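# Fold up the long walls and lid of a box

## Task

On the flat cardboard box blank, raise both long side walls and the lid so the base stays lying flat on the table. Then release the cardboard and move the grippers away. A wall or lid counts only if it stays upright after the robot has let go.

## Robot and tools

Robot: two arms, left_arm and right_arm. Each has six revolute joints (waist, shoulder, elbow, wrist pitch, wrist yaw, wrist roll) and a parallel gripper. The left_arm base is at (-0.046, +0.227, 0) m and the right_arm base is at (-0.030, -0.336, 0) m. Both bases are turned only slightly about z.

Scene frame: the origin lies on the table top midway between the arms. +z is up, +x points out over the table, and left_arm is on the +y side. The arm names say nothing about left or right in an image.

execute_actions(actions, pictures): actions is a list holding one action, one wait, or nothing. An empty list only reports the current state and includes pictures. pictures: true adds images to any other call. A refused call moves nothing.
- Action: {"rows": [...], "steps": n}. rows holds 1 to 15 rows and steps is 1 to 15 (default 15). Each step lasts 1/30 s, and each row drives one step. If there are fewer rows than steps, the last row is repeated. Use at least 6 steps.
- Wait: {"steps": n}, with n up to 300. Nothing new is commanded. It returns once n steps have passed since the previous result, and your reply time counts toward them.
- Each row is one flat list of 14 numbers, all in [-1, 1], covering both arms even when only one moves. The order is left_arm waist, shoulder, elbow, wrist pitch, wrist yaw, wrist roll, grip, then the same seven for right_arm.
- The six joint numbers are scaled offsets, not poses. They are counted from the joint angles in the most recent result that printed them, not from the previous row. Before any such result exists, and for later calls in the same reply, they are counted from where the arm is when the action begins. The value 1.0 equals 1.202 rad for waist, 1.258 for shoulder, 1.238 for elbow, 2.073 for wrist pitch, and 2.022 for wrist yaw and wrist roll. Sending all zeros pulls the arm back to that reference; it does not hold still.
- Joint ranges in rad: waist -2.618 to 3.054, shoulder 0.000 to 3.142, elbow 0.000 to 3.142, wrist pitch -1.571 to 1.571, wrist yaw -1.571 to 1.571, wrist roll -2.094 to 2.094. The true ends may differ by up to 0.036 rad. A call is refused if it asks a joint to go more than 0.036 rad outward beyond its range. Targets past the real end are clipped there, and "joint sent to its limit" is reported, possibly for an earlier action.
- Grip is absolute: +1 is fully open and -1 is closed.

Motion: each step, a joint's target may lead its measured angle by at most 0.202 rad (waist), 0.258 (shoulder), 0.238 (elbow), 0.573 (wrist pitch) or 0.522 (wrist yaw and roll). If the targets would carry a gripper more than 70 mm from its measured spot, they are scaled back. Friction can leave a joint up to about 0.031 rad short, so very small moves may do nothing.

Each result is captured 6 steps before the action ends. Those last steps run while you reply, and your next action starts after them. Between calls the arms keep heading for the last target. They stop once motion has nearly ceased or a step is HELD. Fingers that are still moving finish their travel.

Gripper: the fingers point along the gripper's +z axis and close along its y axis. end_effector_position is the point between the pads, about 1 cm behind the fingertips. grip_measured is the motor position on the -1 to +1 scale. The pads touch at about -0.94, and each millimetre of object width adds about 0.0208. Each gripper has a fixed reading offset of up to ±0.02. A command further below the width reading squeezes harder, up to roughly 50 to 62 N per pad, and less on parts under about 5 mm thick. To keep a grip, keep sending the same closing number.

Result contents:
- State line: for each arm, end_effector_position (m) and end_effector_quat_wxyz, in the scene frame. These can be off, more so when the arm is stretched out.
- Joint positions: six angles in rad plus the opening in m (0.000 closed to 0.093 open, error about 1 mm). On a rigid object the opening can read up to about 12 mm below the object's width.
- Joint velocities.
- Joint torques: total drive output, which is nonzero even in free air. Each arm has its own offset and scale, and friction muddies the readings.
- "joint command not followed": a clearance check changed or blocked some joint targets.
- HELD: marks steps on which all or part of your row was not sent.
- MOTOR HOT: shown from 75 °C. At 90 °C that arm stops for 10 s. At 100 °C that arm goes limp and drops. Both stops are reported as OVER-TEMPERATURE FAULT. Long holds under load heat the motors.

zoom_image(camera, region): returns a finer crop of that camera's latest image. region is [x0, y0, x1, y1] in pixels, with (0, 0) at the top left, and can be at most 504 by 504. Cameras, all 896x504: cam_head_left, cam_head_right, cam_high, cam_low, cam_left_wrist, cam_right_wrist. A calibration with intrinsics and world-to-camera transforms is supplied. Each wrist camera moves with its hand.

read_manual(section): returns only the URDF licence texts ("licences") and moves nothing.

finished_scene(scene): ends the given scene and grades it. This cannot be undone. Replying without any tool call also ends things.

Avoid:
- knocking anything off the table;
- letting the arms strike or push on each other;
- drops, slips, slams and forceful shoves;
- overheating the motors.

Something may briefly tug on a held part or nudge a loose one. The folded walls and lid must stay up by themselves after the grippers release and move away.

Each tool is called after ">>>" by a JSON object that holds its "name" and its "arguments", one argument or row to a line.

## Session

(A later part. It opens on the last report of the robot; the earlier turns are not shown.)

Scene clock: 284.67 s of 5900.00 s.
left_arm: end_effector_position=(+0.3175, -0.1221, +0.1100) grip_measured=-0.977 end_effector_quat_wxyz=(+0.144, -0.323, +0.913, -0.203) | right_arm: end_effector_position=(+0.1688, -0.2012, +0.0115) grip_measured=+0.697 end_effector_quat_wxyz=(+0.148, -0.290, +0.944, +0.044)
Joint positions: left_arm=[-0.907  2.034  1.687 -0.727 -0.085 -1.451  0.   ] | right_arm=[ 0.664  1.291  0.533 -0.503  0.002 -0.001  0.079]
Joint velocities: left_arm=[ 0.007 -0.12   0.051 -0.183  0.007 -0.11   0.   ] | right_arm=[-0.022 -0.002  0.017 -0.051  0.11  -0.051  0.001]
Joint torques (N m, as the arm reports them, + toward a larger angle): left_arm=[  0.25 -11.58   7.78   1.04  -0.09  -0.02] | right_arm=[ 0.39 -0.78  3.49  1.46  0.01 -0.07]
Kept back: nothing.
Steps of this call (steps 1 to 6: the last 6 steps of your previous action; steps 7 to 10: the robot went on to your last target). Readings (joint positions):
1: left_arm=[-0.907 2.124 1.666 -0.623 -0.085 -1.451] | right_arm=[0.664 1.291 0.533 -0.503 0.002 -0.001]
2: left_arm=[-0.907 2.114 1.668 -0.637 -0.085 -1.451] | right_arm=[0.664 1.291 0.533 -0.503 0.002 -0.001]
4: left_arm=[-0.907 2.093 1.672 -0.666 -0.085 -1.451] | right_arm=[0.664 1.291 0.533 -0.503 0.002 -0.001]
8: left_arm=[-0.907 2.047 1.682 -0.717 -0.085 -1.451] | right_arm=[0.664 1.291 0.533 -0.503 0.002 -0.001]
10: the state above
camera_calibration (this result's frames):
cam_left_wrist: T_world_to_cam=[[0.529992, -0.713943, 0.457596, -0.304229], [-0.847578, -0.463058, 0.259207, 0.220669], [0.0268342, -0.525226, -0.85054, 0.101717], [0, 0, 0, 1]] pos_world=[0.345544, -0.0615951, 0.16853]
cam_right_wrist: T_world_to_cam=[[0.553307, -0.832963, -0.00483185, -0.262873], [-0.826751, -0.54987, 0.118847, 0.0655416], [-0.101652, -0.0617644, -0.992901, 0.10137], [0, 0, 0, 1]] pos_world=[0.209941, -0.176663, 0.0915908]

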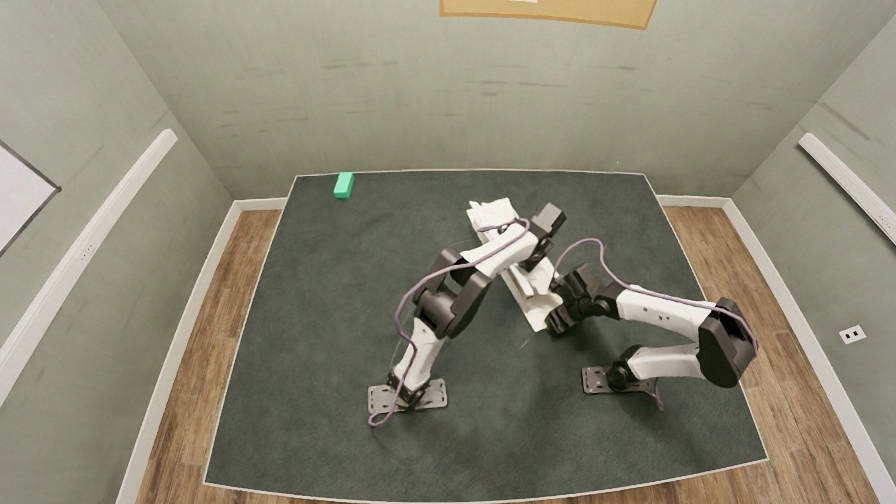

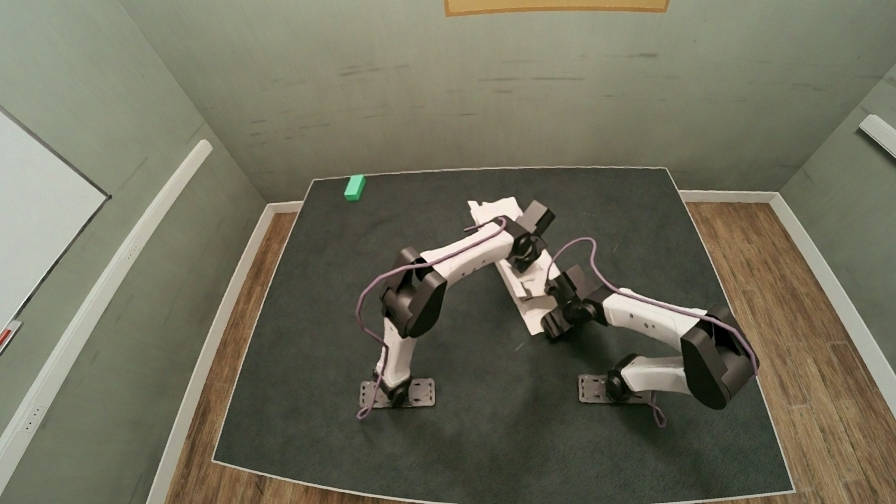

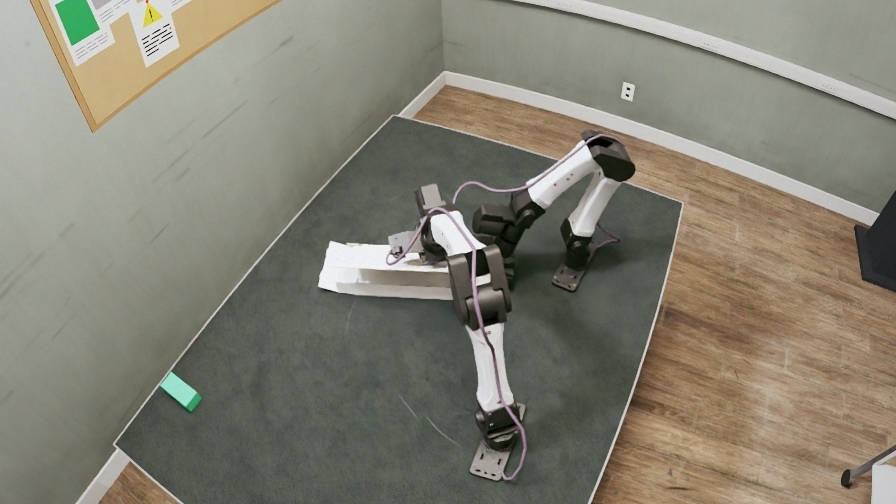

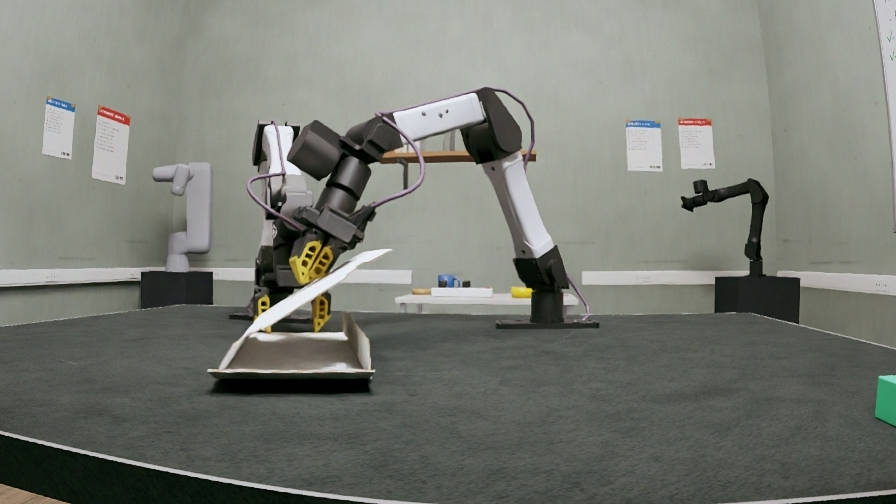

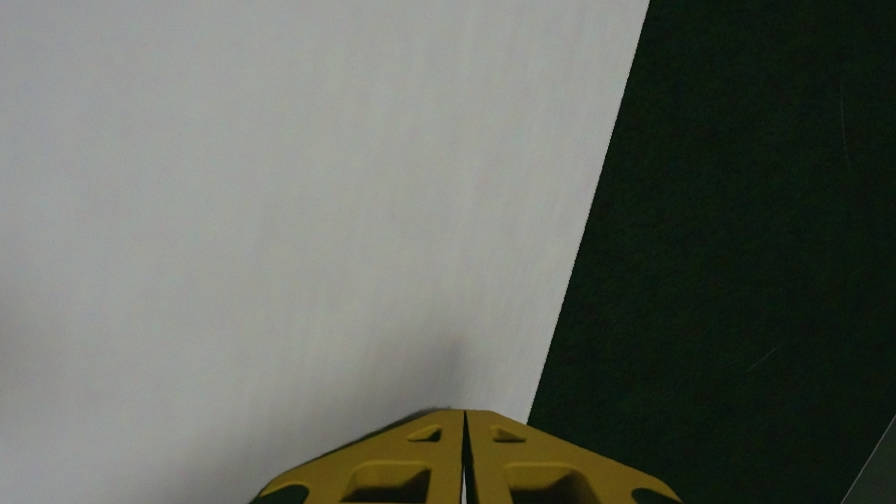

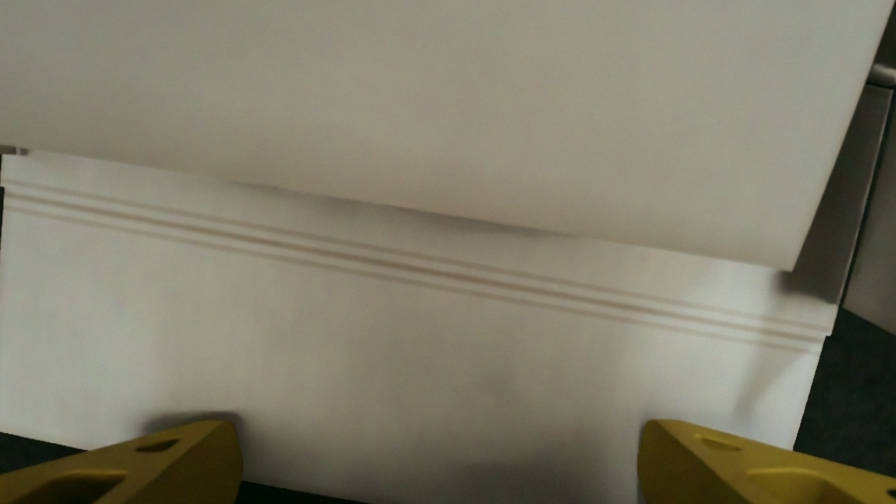

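>>> {"name": "execute_actions", "arguments": {
  "actions": [
    {"rows": [[0,-0.015,0.005,-0.011,0,0,-1, 0,0.03,-0.03,0.02,0,0,0.7],[0,-0.03,0.01,-0.022,0,0,-1, 0,0.03,-0.03,0.02,0,0,0.7],[0,-0.045,0.015,-0.033,0,0,-1, 0,0.03,-0.03,0.02,0,0,0.7],[0,-0.06,0.02,-0.044,0,0,-1, 0,0.03,-0.03,0.02,0,0,0.7],[0,-0.075,0.025,-0.055,0,0,-1, 0,0.03,-0.03,0.02,0,0,0.7],[0,-0.09,0.03,-0.066,0,0,-1, 0,0.03,-0.03,0.02,0,0,0.7],[0,-0.105,0.035,-0.077,0,0,-1, 0,0.03,-0.03,0.02,0,0,0.7],[0,-0.12,0.04,-0.088,0,0,-1, 0,0.03,-0.03,0.02,0,0,0.7],[0,-0.135,0.045,-0.099,0,0,-1, 0,0.03,-0.03,0.02,0,0,0.7],[0,-0.15,0.05,-0.11,0,0,-1, 0,0.03,-0.03,0.02,0,0,0.7],[0,-0.165,0.055,-0.121,0,0,-1, 0,0.03,-0.03,0.02,0,0,0.7],[0,-0.18,0.06,-0.132,0,0,-1, 0,0.03,-0.03,0.02,0,0,0.7],[0,-0.195,0.068,-0.145,0,0,-1, 0,0.03,-0.03,0.02,0,0,0.7]], "steps": 15}
  ]
}}

>>> {"name": "execute_actions", "arguments": {
  "actions": [
    {"steps": 15}
  ],
  "pictures": true
}}

Scene clock: 286.70 s of 5900.00 s.
left_arm: end_effector_position=(+0.3014, -0.1057, +0.1485) grip_measured=-0.977 end_effector_quat_wxyz=(+0.143, -0.323, +0.914, -0.202) | right_arm: end_effector_position=(+0.1696, -0.2007, +0.0117) grip_measured=+0.697 end_effector_quat_wxyz=(+0.150, -0.290, +0.944, +0.045)
Joint positions: left_arm=[-0.907  1.936  1.702 -0.844 -0.085 -1.451  0.   ] | right_arm=[ 0.664  1.292  0.533 -0.498  0.002 -0.001  0.079]
Joint velocities: left_arm=[-0.007 -0.647  0.217 -0.608 -0.066 -0.051  0.   ] | right_arm=[ 0.002  0.061 -0.002  0.139  0.022  0.037  0.   ]
Joint torques (N m, as the arm reports them, + toward a larger angle): left_arm=[  0.12 -12.8    8.82   1.34  -0.08  -0.01] | right_arm=[ 0.44 -1.12  3.47  1.33  0.02 -0.08]
Steps of this call (steps 1 to 30: the robot went on to your last target; steps 31 to 52: nothing new was sent; steps 53 to 61: the first 9 steps of this action). Readings (joint positions):
53: left_arm=[-0.907 2.031 1.689 -0.753 -0.085 -1.451] | right_arm=[0.664 1.291 0.533 -0.502 0.002 -0.001]
54: left_arm=[-0.907 2.031 1.689 -0.753 -0.085 -1.451] | right_arm=[0.664 1.291 0.533 -0.502 0.002 -0.001]
56: left_arm=[-0.907 2.023 1.689 -0.763 -0.085 -1.451] | right_arm=[0.664 1.291 0.533 -0.502 0.002 -0.001]
60: left_arm=[-0.907 1.958 1.695 -0.825 -0.085 -1.451] | right_arm=[0.664 1.291 0.533 -0.501 0.002 -0.001]
61: the state above

Scene clock: 287.20 s of 5900.00 s.
left_arm: end_effector_position=(+0.2780, -0.0819, +0.2204) grip_measured=-0.977 end_effector_quat_wxyz=(+0.154, -0.321, +0.907, -0.226) | right_arm: end_effector_position=(+0.1717, -0.1993, +0.0120) grip_measured=+0.697 end_effector_quat_wxyz=(+0.154, -0.290, +0.943, +0.046)
Joint positions: left_arm=[-0.907  1.782  1.762 -1.002 -0.085 -1.451  0.   ] | right_arm=[ 0.664  1.295  0.533 -0.486  0.002 -0.001  0.079]
Joint velocities: left_arm=[-0.012 -0.012  0.002  0.007  0.037 -0.037  0.   ] | right_arm=[ 0.012  0.002 -0.017 -0.037 -0.022  0.037  0.   ]
Joint torques (N m, as the arm reports them, + toward a larger angle): left_arm=[ 0.06 -8.39  7.45  1.42 -0.09 -0.01] | right_arm=[ 0.42 -1.1   3.46  1.36  0.02 -0.09]
Kept back: nothing.
Steps of this call (steps 1 to 6: the last 6 steps of your previous action; steps 7 to 15: the robot went on to your last target). Readings (joint positions):
1: left_arm=[-0.907 1.913 1.710 -0.862 -0.085 -1.451] | right_arm=[0.664 1.294 0.533 -0.496 0.002 -0.001]
2: left_arm=[-0.907 1.890 1.718 -0.881 -0.085 -1.451] | right_arm=[0.664 1.295 0.533 -0.494 0.002 -0.001]
4: left_arm=[-0.907 1.843 1.736 -0.919 -0.085 -1.451] | right_arm=[0.664 1.295 0.533 -0.493 0.002 -0.001]
8: left_arm=[-0.907 1.785 1.760 -0.967 -0.085 -1.451] | right_arm=[0.664 1.295 0.533 -0.490 0.002 -0.001]
15: the state above
camera_calibration (this result's frames):
cam_left_wrist: T_world_to_cam=[[0.512252, -0.695907, 0.503301, -0.308789], [-0.856886, -0.453595, 0.244945, 0.183664], [0.0578355, -0.556745, -0.828668, 0.201772], [0, 0, 0, 1]] pos_world=[0.303888, -0.0192436, 0.277628]
cam_right_wrist: T_world_to_cam=[[0.55336, -0.832928, -0.00494891, -0.26284], [-0.827959, -0.550688, 0.10596, 0.0690891], [-0.0909823, -0.0545365, -0.994358, 0.101875], [0, 0, 0, 1]] pos_world=[0.211917, -0.175324, 0.092679]

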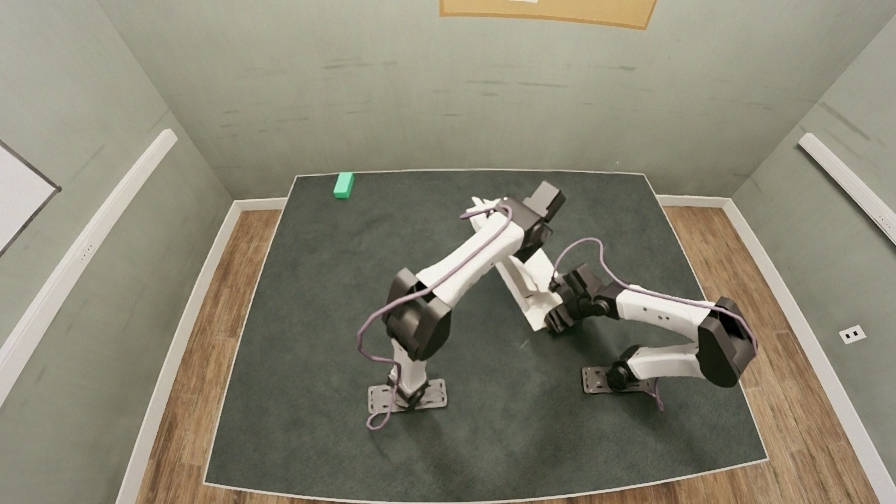

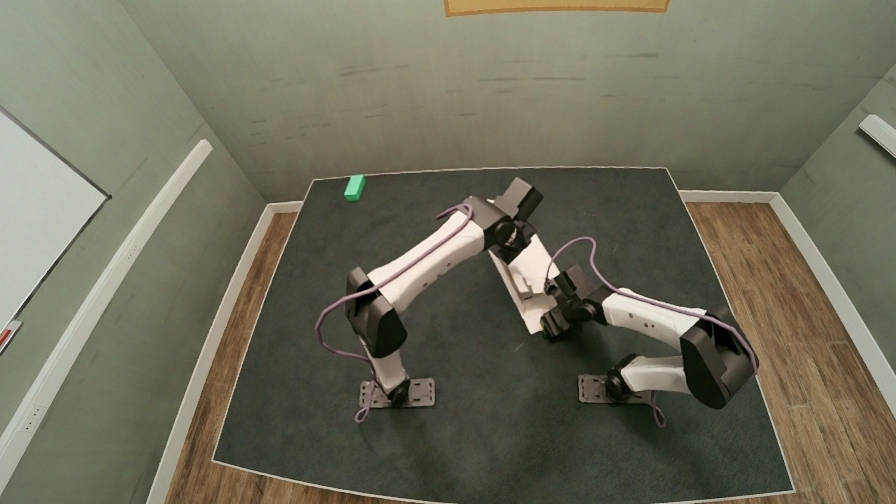

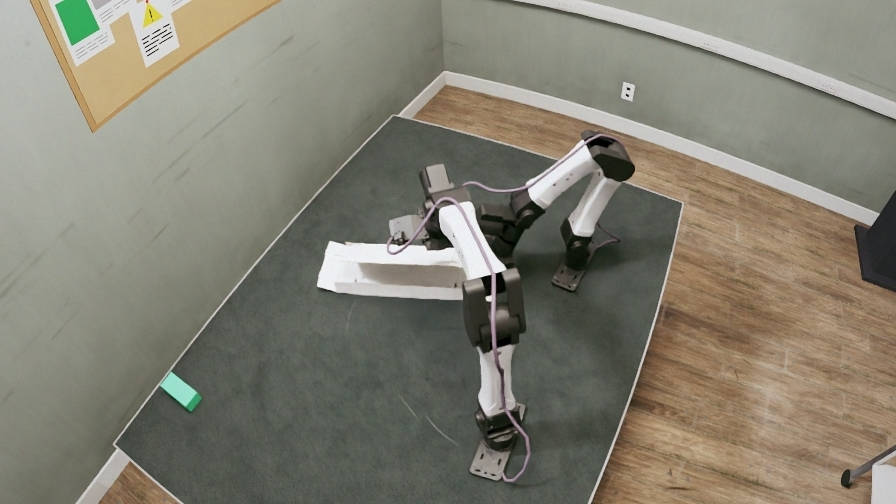

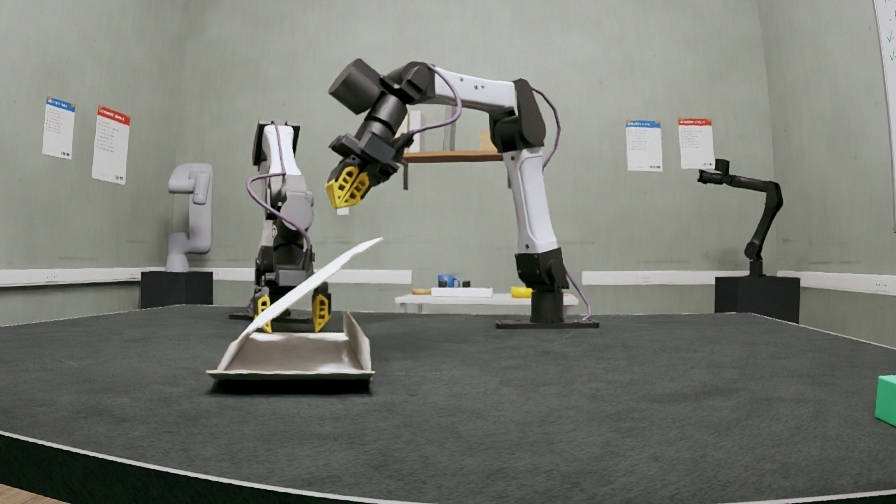

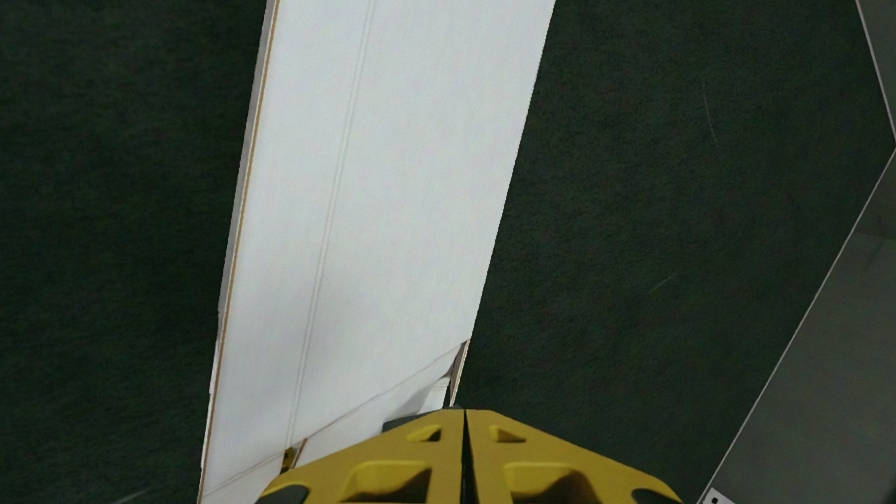

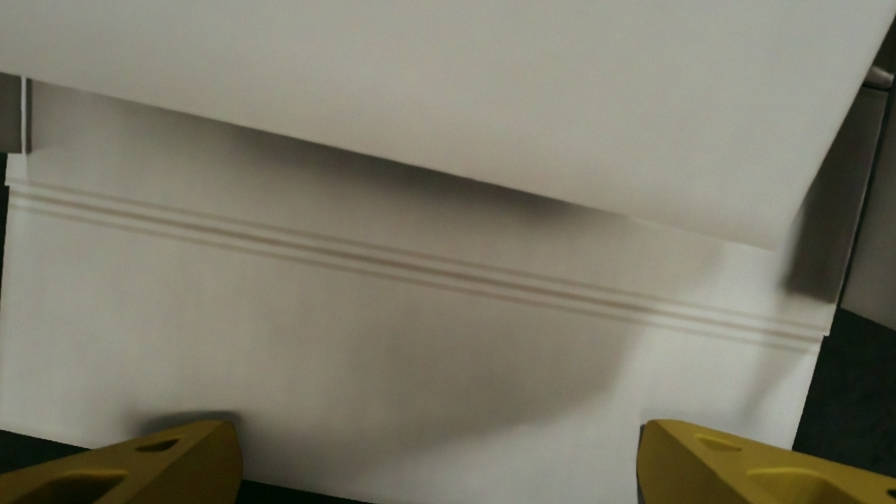

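>>> {"name": "zoom_image", "arguments": {
  "camera": "cam_low",
  "region": [170, 200, 450, 410]
}}

Region (170, 200, 450, 410) of cam_low's 896x504 image, scaled by 1.800, with more detail than that image has; it fills the top 378 rows of this view, and the rest is white.

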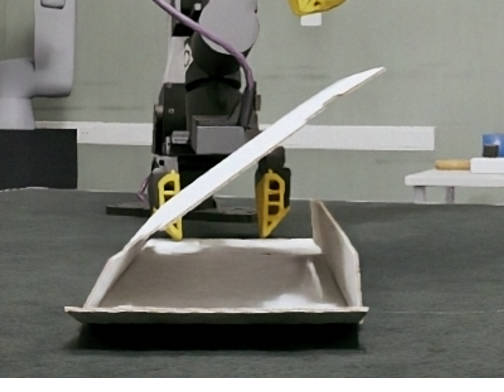

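>>> {"name": "zoom_image", "arguments": {
  "camera": "cam_high",
  "region": [290, 160, 540, 320]
}}

>>> {"name": "zoom_image", "arguments": {
  "camera": "cam_head_right",
  "region": [440, 180, 640, 360]
}}

Region (290, 160, 540, 320) of cam_high's 896x504 image, scaled by 2.016, with more detail than that image has; it fills the top 323 rows of this view, and the rest is white.

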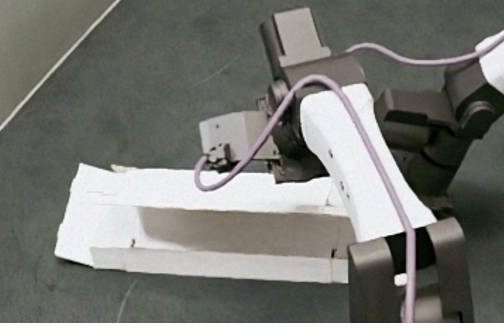

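Region (440, 180, 640, 360) of cam_head_right's 896x504 image, scaled by 2.520, with more detail than that image has; it fills the top 454 rows of this view, and the rest is white.

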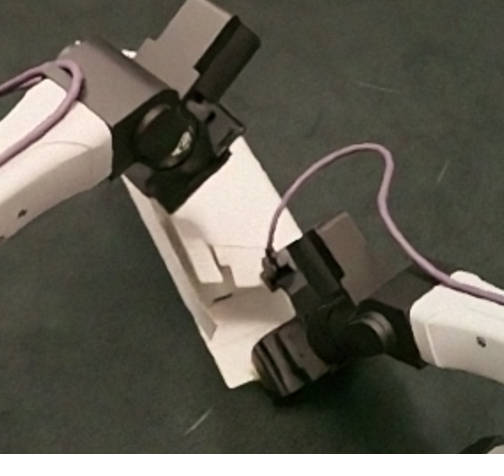

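>>> {"name": "execute_actions", "arguments": {
  "actions": [
    {"rows": [[0,0,0,0,0,0,-1, 0,-0.02,0,-0.012,0,0,0.7],[0,0,0,0,0,0,-1, 0,-0.04,0,-0.024,0,0,0.7],[0,0,0,0,0,0,-1, 0,-0.06,0,-0.036,0,0,0.7],[0,0,0,0,0,0,-1, 0,-0.08,0,-0.048,0,0,0.7],[0,0,0,0,0,0,-1, 0,-0.10,0,-0.06,0,0,0.7],[0,0,0,0,0,0,-1, 0,-0.12,0,-0.072,0,0,0.7],[0,0,0,0,0,0,-1, 0,-0.14,0,-0.084,0,0,0.7],[0,0,0,0,0,0,-1, 0,-0.16,0,-0.096,0,0,0.7],[0,0,0,0,0,0,-1, 0,-0.18,0,-0.108,0,0,0.7],[0,0,0,0,0,0,-1, 0,-0.20,-0.005,-0.12,0,0,0.7],[0,0,0,0,0,0,-1, 0,-0.22,-0.01,-0.132,0,0,0.7],[0,0,0,0,0,0,-1, 0,-0.24,-0.015,-0.144,0,0,0.7],[0,0,0,0,0,0,-1, 0,-0.26,-0.02,-0.156,0,0,0.7],[0,0,0,0,0,0,-1, 0,-0.28,-0.02,-0.168,0,0,0.7],[0,0,0,0,0,0,-1, 0,-0.30,-0.02,-0.18,0,0,0.7]], "steps": 15}
  ]
}}

>>> {"name": "execute_actions", "arguments": {
  "actions": [
    {"steps": 15}
  ],
  "pictures": true
}}

Scene clock: 290.20 s of 5900.00 s.
left_arm: end_effector_position=(+0.2767, -0.0806, +0.2193) grip_measured=-0.977 end_effector_quat_wxyz=(+0.152, -0.322, +0.908, -0.222) | right_arm: end_effector_position=(+0.1611, -0.2065, +0.0388) grip_measured=+0.697 end_effector_quat_wxyz=(+0.177, -0.289, +0.939, +0.053)
Joint positions: left_arm=[-0.907  1.782  1.762 -1.011 -0.085 -1.451  0.   ] | right_arm=[ 0.664  1.126  0.533 -0.607  0.002 -0.001  0.079]
Joint velocities: left_arm=[ 0.007 -0.012  0.007 -0.066 -0.095 -0.022  0.   ] | right_arm=[ 0.007 -0.764  0.007 -0.652 -0.022 -0.007 -0.001]
Joint torques (N m, as the arm reports them, + toward a larger angle): left_arm=[ 0.14 -8.97  6.62  1.63 -0.08 -0.01] | right_arm=[ 0.43 -4.05  6.92  1.08  0.02 -0.08]
Steps of this call (steps 1 to 15: the robot went on to your last target; steps 16 to 81: nothing new was sent; steps 82 to 90: the first 9 steps of this action). Readings (joint positions):
82: left_arm=[-0.907 1.782 1.762 -1.011 -0.085 -1.451] | right_arm=[0.664 1.294 0.533 -0.487 0.002 -0.001]
83: left_arm=[-0.907 1.782 1.762 -1.011 -0.085 -1.451] | right_arm=[0.664 1.286 0.533 -0.492 0.002 -0.001]
85: left_arm=[-0.907 1.782 1.762 -1.011 -0.085 -1.451] | right_arm=[0.664 1.254 0.533 -0.515 0.002 -0.001]
89: left_arm=[-0.907 1.782 1.762 -1.011 -0.085 -1.451] | right_arm=[0.664 1.152 0.533 -0.586 0.002 -0.001]
90: the state above

Scene clock: 290.70 s of 5900.00 s.
left_arm: end_effector_position=(+0.2767, -0.0806, +0.2193) grip_measured=-0.977 end_effector_quat_wxyz=(+0.152, -0.322, +0.908, -0.222) | right_arm: end_effector_position=(+0.1280, -0.2289, +0.0567) grip_measured=+0.697 end_effector_quat_wxyz=(+0.159, -0.290, +0.943, +0.048)
Joint positions: left_arm=[-0.907  1.782  1.762 -1.011 -0.085 -1.451  0.   ] | right_arm=[ 0.664  0.931  0.533 -0.839  0.002 -0.001  0.079]
Joint velocities: left_arm=[-0.012  0.012 -0.007  0.007  0.066 -0.037  0.   ] | right_arm=[-0.007 -0.002  0.012 -0.037 -0.081  0.007 -0.001]
Joint torques (N m, as the arm reports them, + toward a larger angle): left_arm=[ 0.14 -8.88  6.63  1.61 -0.09  0.01] | right_arm=[ 0.44 -2.57  5.09  1.05  0.02 -0.08]
Kept back: nothing.
Steps of this call (steps 1 to 6: the last 6 steps of your previous action; steps 7 to 15: the robot went on to your last target). Readings (joint positions):
1: left_arm=[-0.907 1.782 1.762 -1.011 -0.085 -1.451] | right_arm=[0.664 1.100 0.533 -0.629 0.002 -0.001]
2: left_arm=[-0.907 1.782 1.762 -1.011 -0.085 -1.451] | right_arm=[0.664 1.075 0.533 -0.652 0.002 -0.001]
4: left_arm=[-0.907 1.782 1.762 -1.011 -0.085 -1.451] | right_arm=[0.664 1.025 0.533 -0.699 0.002 -0.001]
8: left_arm=[-0.907 1.782 1.762 -1.011 -0.085 -1.451] | right_arm=[0.664 0.939 0.533 -0.786 0.002 -0.001]
15: the state above
camera_calibration (this result's frames):
cam_left_wrist: T_world_to_cam=[[0.515458, -0.699167, 0.495449, -0.30602], [-0.855305, -0.455202, 0.247476, 0.182298], [0.0525026, -0.551323, -0.832638, 0.204434], [0, 0, 0, 1]] pos_world=[0.302928, -0.0182674, 0.276723]
cam_right_wrist: T_world_to_cam=[[0.553407, -0.832896, -0.00505152, -0.263086], [-0.828909, -0.551331, 0.0945739, 0.0125185], [-0.0815552, -0.0481506, -0.995505, 0.141127], [0, 0, 0, 1]] pos_world=[0.16748, -0.205426, 0.13798]

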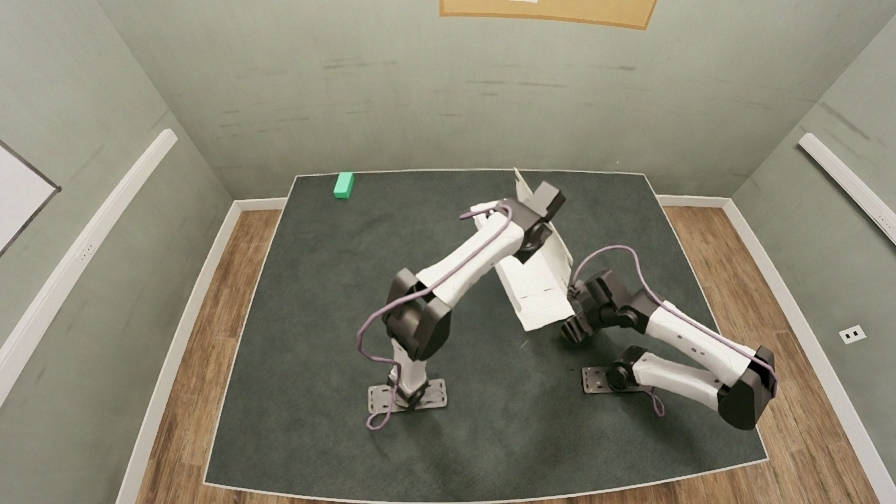

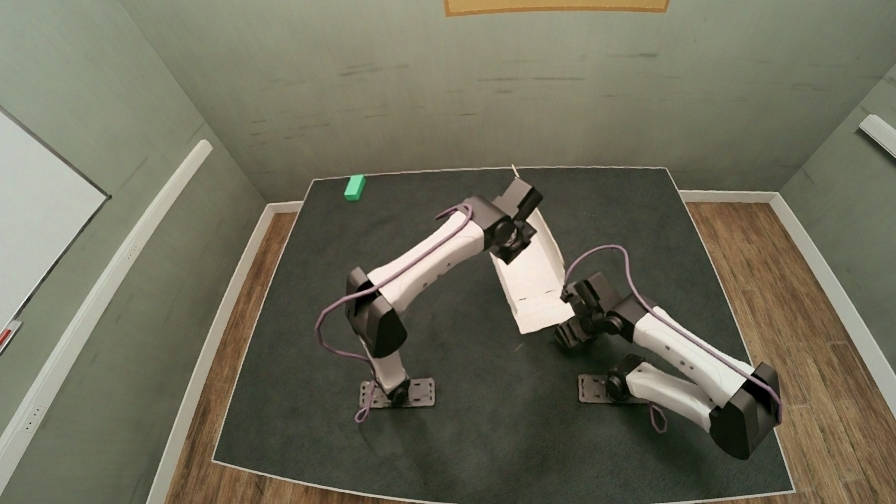

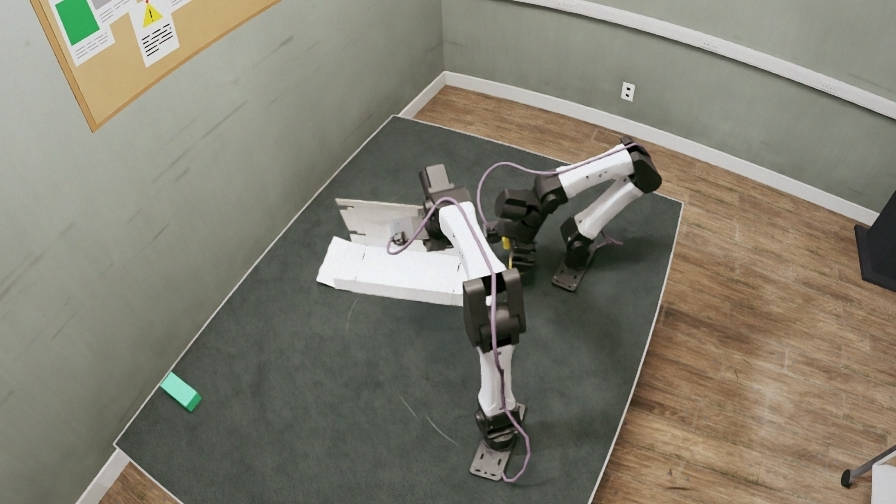

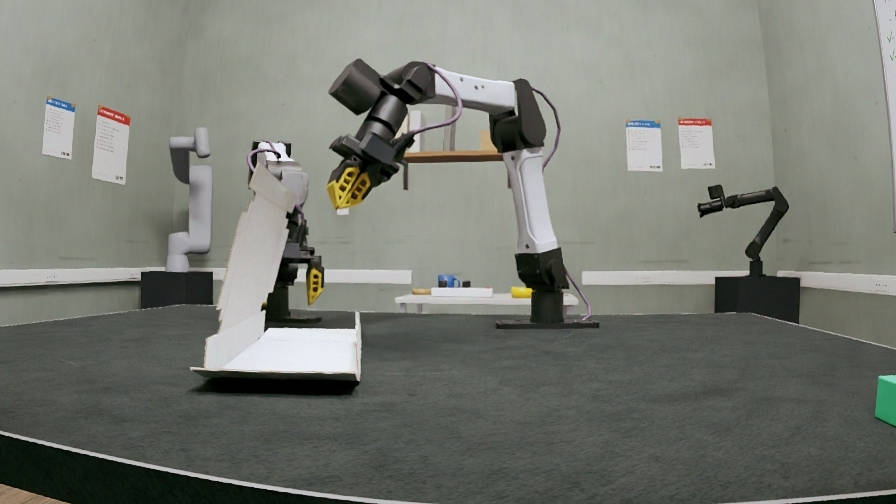

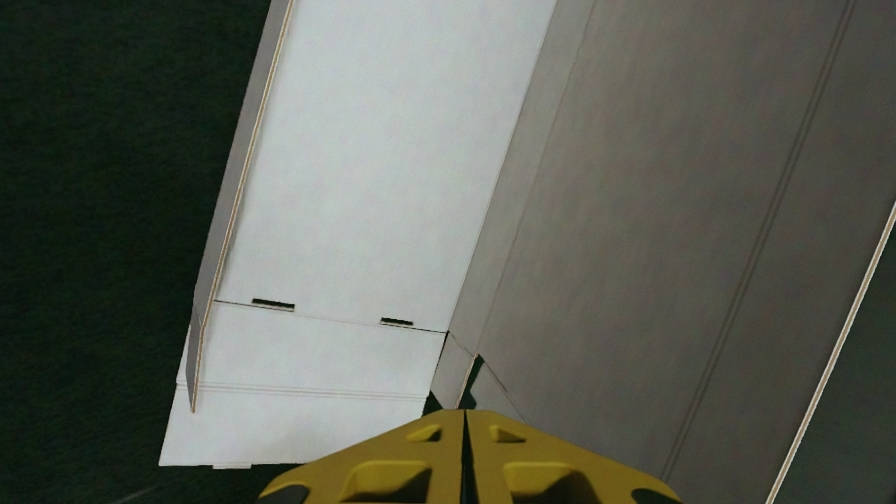

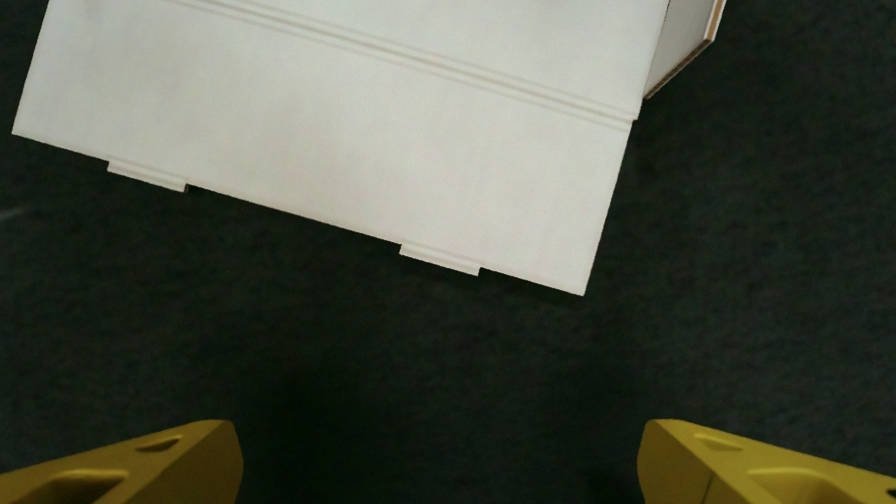

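>>> {"name": "zoom_image", "arguments": {
  "camera": "cam_low",
  "region": [150, 130, 450, 410]
}}

Region (150, 130, 450, 410) of cam_low's 896x504 image, scaled by 1.680, with more detail than that image has; it fills the top 470 rows of this view, and the rest is white.

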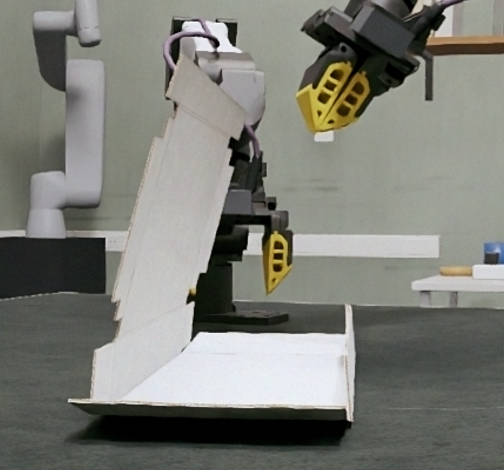

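>>> {"name": "execute_actions", "arguments": {
  "actions": [
    {"rows": [[0.03,-0.03,0,-0.01,0,0,-1, -0.03,-0.02,0,-0.01,0,0,0.7],[0.06,-0.06,0,-0.02,0,0,-1, -0.06,-0.04,0,-0.02,0,0,0.7],[0.09,-0.09,0,-0.03,0,0,-1, -0.09,-0.06,0,-0.03,0,0,0.7],[0.13,-0.12,0,-0.04,0,0,-1, -0.12,-0.08,0,-0.04,0,0,0.7],[0.17,-0.15,0,-0.05,0,0,-1, -0.15,-0.10,0,-0.05,0,0,0.7],[0.21,-0.18,0,-0.06,0,0,-1, -0.18,-0.12,0,-0.06,0,0,0.7],[0.25,-0.21,0,-0.07,0,0,-1, -0.21,-0.14,0,-0.07,0,0,0.7],[0.29,-0.24,0,-0.08,0,0,-1, -0.24,-0.16,0,-0.08,0,0,0.7],[0.33,-0.27,0,-0.09,0,0,-1, -0.27,-0.18,0,-0.09,0,0,0.7],[0.37,-0.30,0,-0.10,0,0,-1, -0.30,-0.20,0,-0.10,0,0,0.7],[0.41,-0.33,0,-0.11,0,0,-1, -0.33,-0.21,0,-0.11,0,0,0.7],[0.45,-0.36,0,-0.12,0,0,-1, -0.36,-0.22,0,-0.12,0,0,0.7],[0.49,-0.38,0,-0.13,0,0,-1, -0.39,-0.23,0,-0.13,0,0,0.7],[0.52,-0.40,0,-0.14,0,0,-1, -0.41,-0.24,0,-0.14,0,0,0.7],[0.55,-0.42,0,-0.15,0,0,-1, -0.43,-0.25,0,-0.15,0,0,0.7]], "steps": 15}
  ]
}}

>>> {"name": "execute_actions", "arguments": {
  "actions": [
    {"steps": 30}
  ],
  "pictures": true
}}

Scene clock: 291.93 s of 5900.00 s.
left_arm: end_effector_position=(+0.3122, +0.0398, +0.2895) grip_measured=-0.977 end_effector_quat_wxyz=(+0.212, -0.438, +0.837, -0.252) | right_arm: end_effector_position=(+0.1364, -0.2779, +0.0760) grip_measured=+0.698 end_effector_quat_wxyz=(+0.198, -0.163, +0.966, +0.033)
Joint positions: left_arm=[-0.627  1.585  1.762 -1.081 -0.078 -1.451  0.   ] | right_arm=[ 0.403  0.76   0.533 -0.939  0.    -0.001  0.079]
Joint velocities: left_arm=[ 1.297 -1.067 -0.012 -0.388 -0.051  0.022  0.   ] | right_arm=[-1.033 -0.745 -0.007 -0.447  0.037 -0.007  0.   ]
Joint torques (N m, as the arm reports them, + toward a larger angle): left_arm=[-0.37 -8.77  6.5   1.4  -0.08  0.01] | right_arm=[ 0.43 -1.32  7.24  1.13  0.03 -0.09]
Steps of this call (steps 1 to 28: the robot went on to your last target; steps 29 to 37: the first 9 steps of this action). Readings (joint positions):
29: left_arm=[-0.903 1.781 1.762 -1.011 -0.084 -1.451] | right_arm=[0.659 0.931 0.533 -0.850 0.001 -0.001]
30: left_arm=[-0.894 1.776 1.762 -1.015 -0.082 -1.451] | right_arm=[0.642 0.926 0.533 -0.852 -0.000 -0.001]
32: left_arm=[-0.845 1.746 1.762 -1.032 -0.077 -1.451] | right_arm=[0.583 0.892 0.533 -0.868 -0.001 -0.001]
36: left_arm=[-0.674 1.623 1.762 -1.069 -0.078 -1.451] | right_arm=[0.439 0.786 0.533 -0.922 -0.000 -0.001]
37: the state above

Scene clock: 292.93 s of 5900.00 s.
left_arm: end_effector_position=(+0.2406, +0.2047, +0.3674) grip_measured=-0.977 end_effector_quat_wxyz=(+0.301, -0.579, +0.718, -0.243) | right_arm: end_effector_position=(+0.1048, -0.3244, +0.0759) grip_measured=+0.698 end_effector_quat_wxyz=(+0.165, -0.043, +0.985, +0.006)
Joint positions: left_arm=[-0.247  1.237  1.762 -1.306 -0.095 -1.451  0.   ] | right_arm=[ 0.155  0.631  0.533 -1.141  0.002 -0.001  0.079]
Joint velocities: left_arm=[-0.002  0.007 -0.002 -0.095  0.007  0.037  0.   ] | right_arm=[-0.002  0.002  0.002 -0.066 -0.066 -0.007 -0.001]
Joint torques (N m, as the arm reports them, + toward a larger angle): left_arm=[ 0.24 -1.35  5.49  1.77  0.05  0.01] | right_arm=[-0.18 -0.59  7.04  1.02  0.01 -0.08]
Kept back: nothing.
Steps of this call (steps 1 to 6: the last 6 steps of your previous action; steps 7 to 30: the robot went on to your last target). Readings (joint positions):
1: left_arm=[-0.580 1.546 1.762 -1.093 -0.079 -1.451] | right_arm=[0.367 0.734 0.533 -0.957 0.000 -0.001]
2: left_arm=[-0.531 1.507 1.762 -1.106 -0.080 -1.451] | right_arm=[0.331 0.711 0.533 -0.975 0.001 -0.001]
4: left_arm=[-0.431 1.426 1.762 -1.138 -0.082 -1.451] | right_arm=[0.259 0.676 0.533 -1.014 0.001 -0.001]
8: left_arm=[-0.256 1.274 1.762 -1.225 -0.094 -1.451] | right_arm=[0.162 0.634 0.533 -1.088 0.002 -0.001]
30: the state above
camera_calibration (this result's frames):
cam_left_wrist: T_world_to_cam=[[0.688814, -0.21665, 0.691808, -0.373992], [-0.44288, -0.881271, 0.164981, 0.262888], [0.573927, -0.420029, -0.702982, 0.286988], [0, 0, 0, 1]] pos_world=[0.209328, 0.271194, 0.417106]
cam_right_wrist: T_world_to_cam=[[0.077357, -0.996992, -0.00467388, -0.333048], [-0.992318, -0.0774466, 0.0964694, 0.109555], [-0.0965413, -0.00282462, -0.995325, 0.169979], [0, 0, 0, 1]] pos_world=[0.150887, -0.323081, 0.157059]

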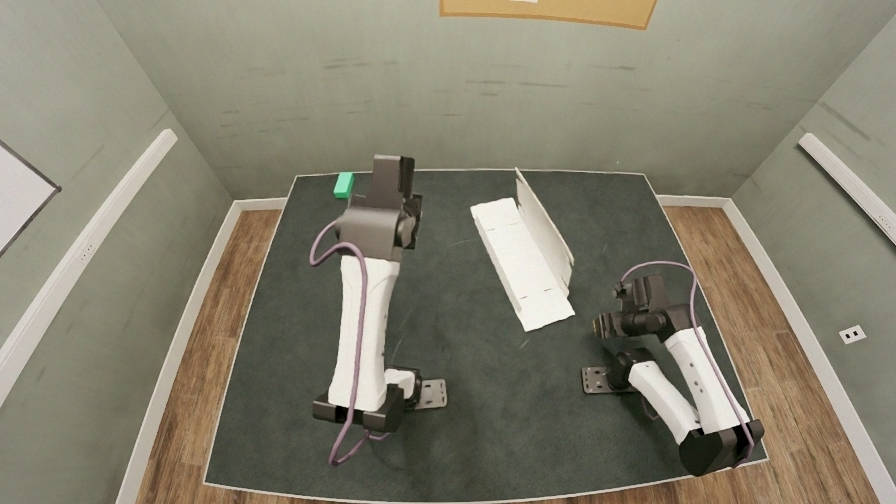

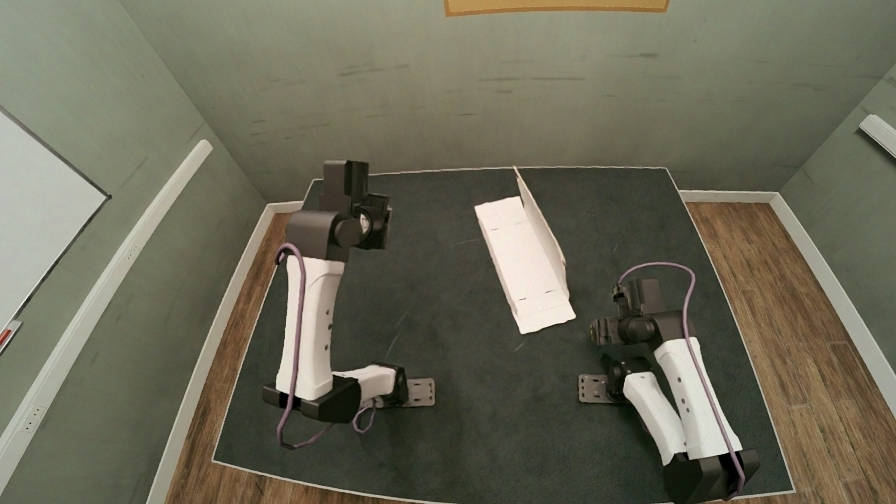

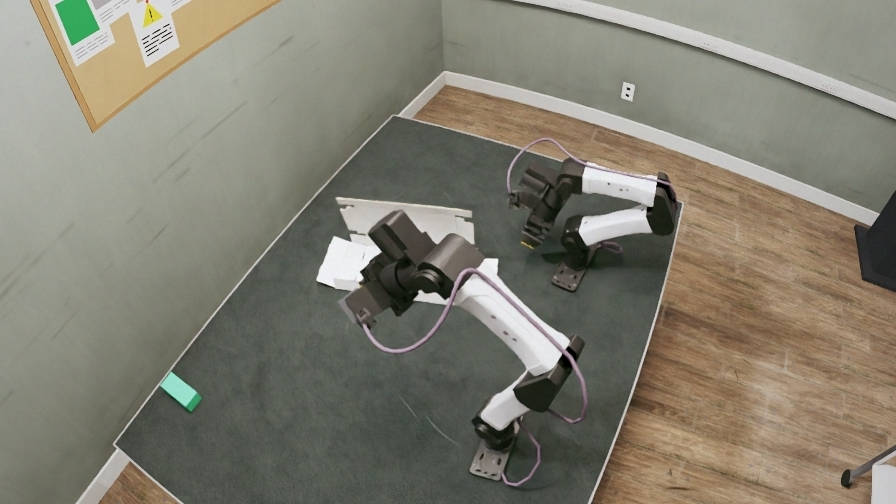

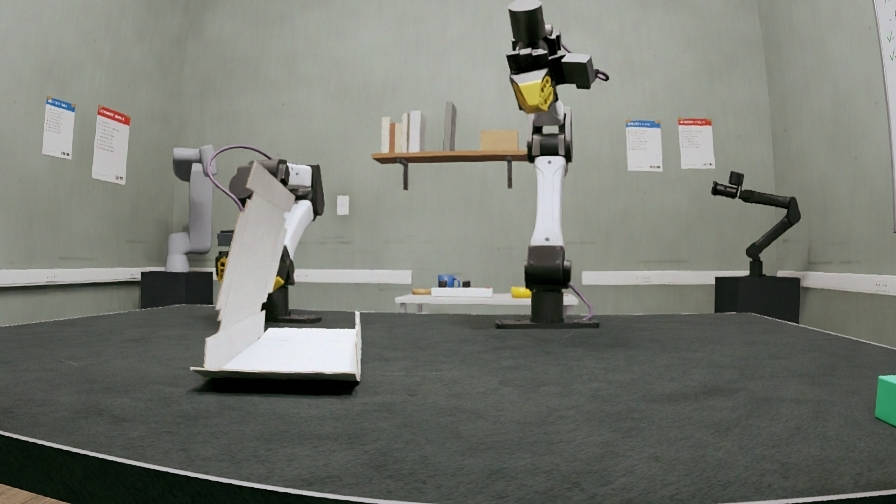

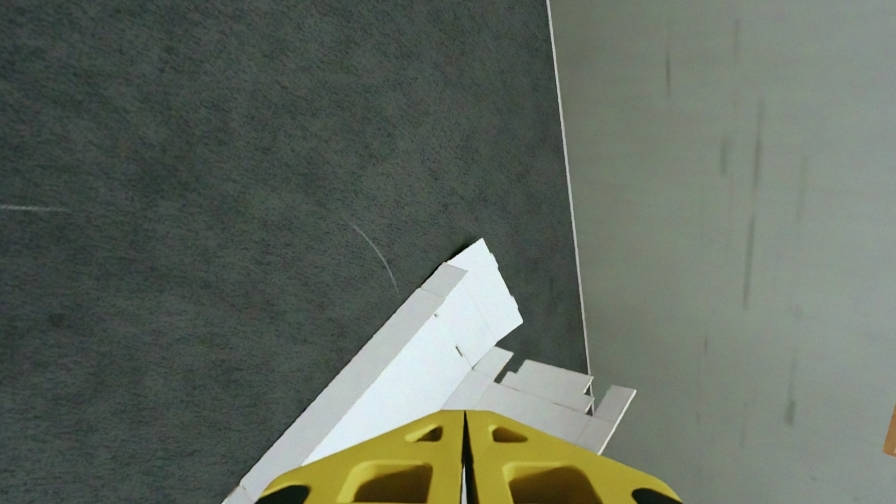

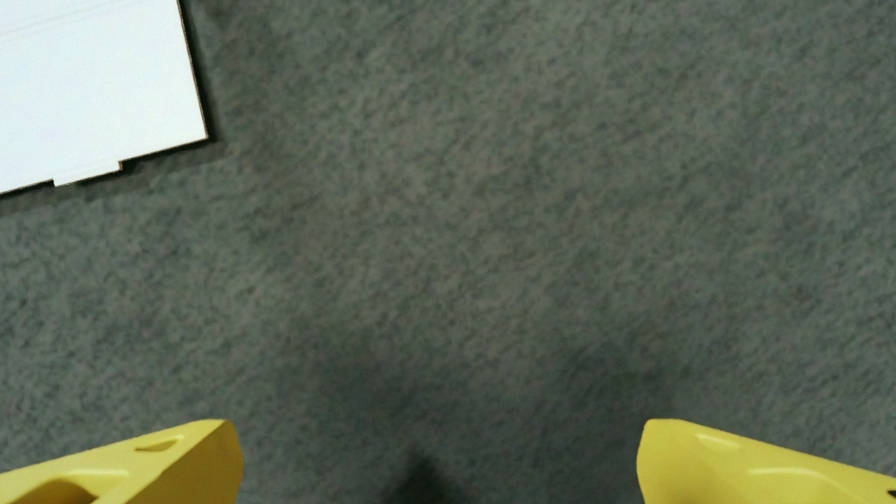

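>>> {"name": "finished_scene", "arguments": {
  "scene": 1
}}

The scene is finished: the task was done.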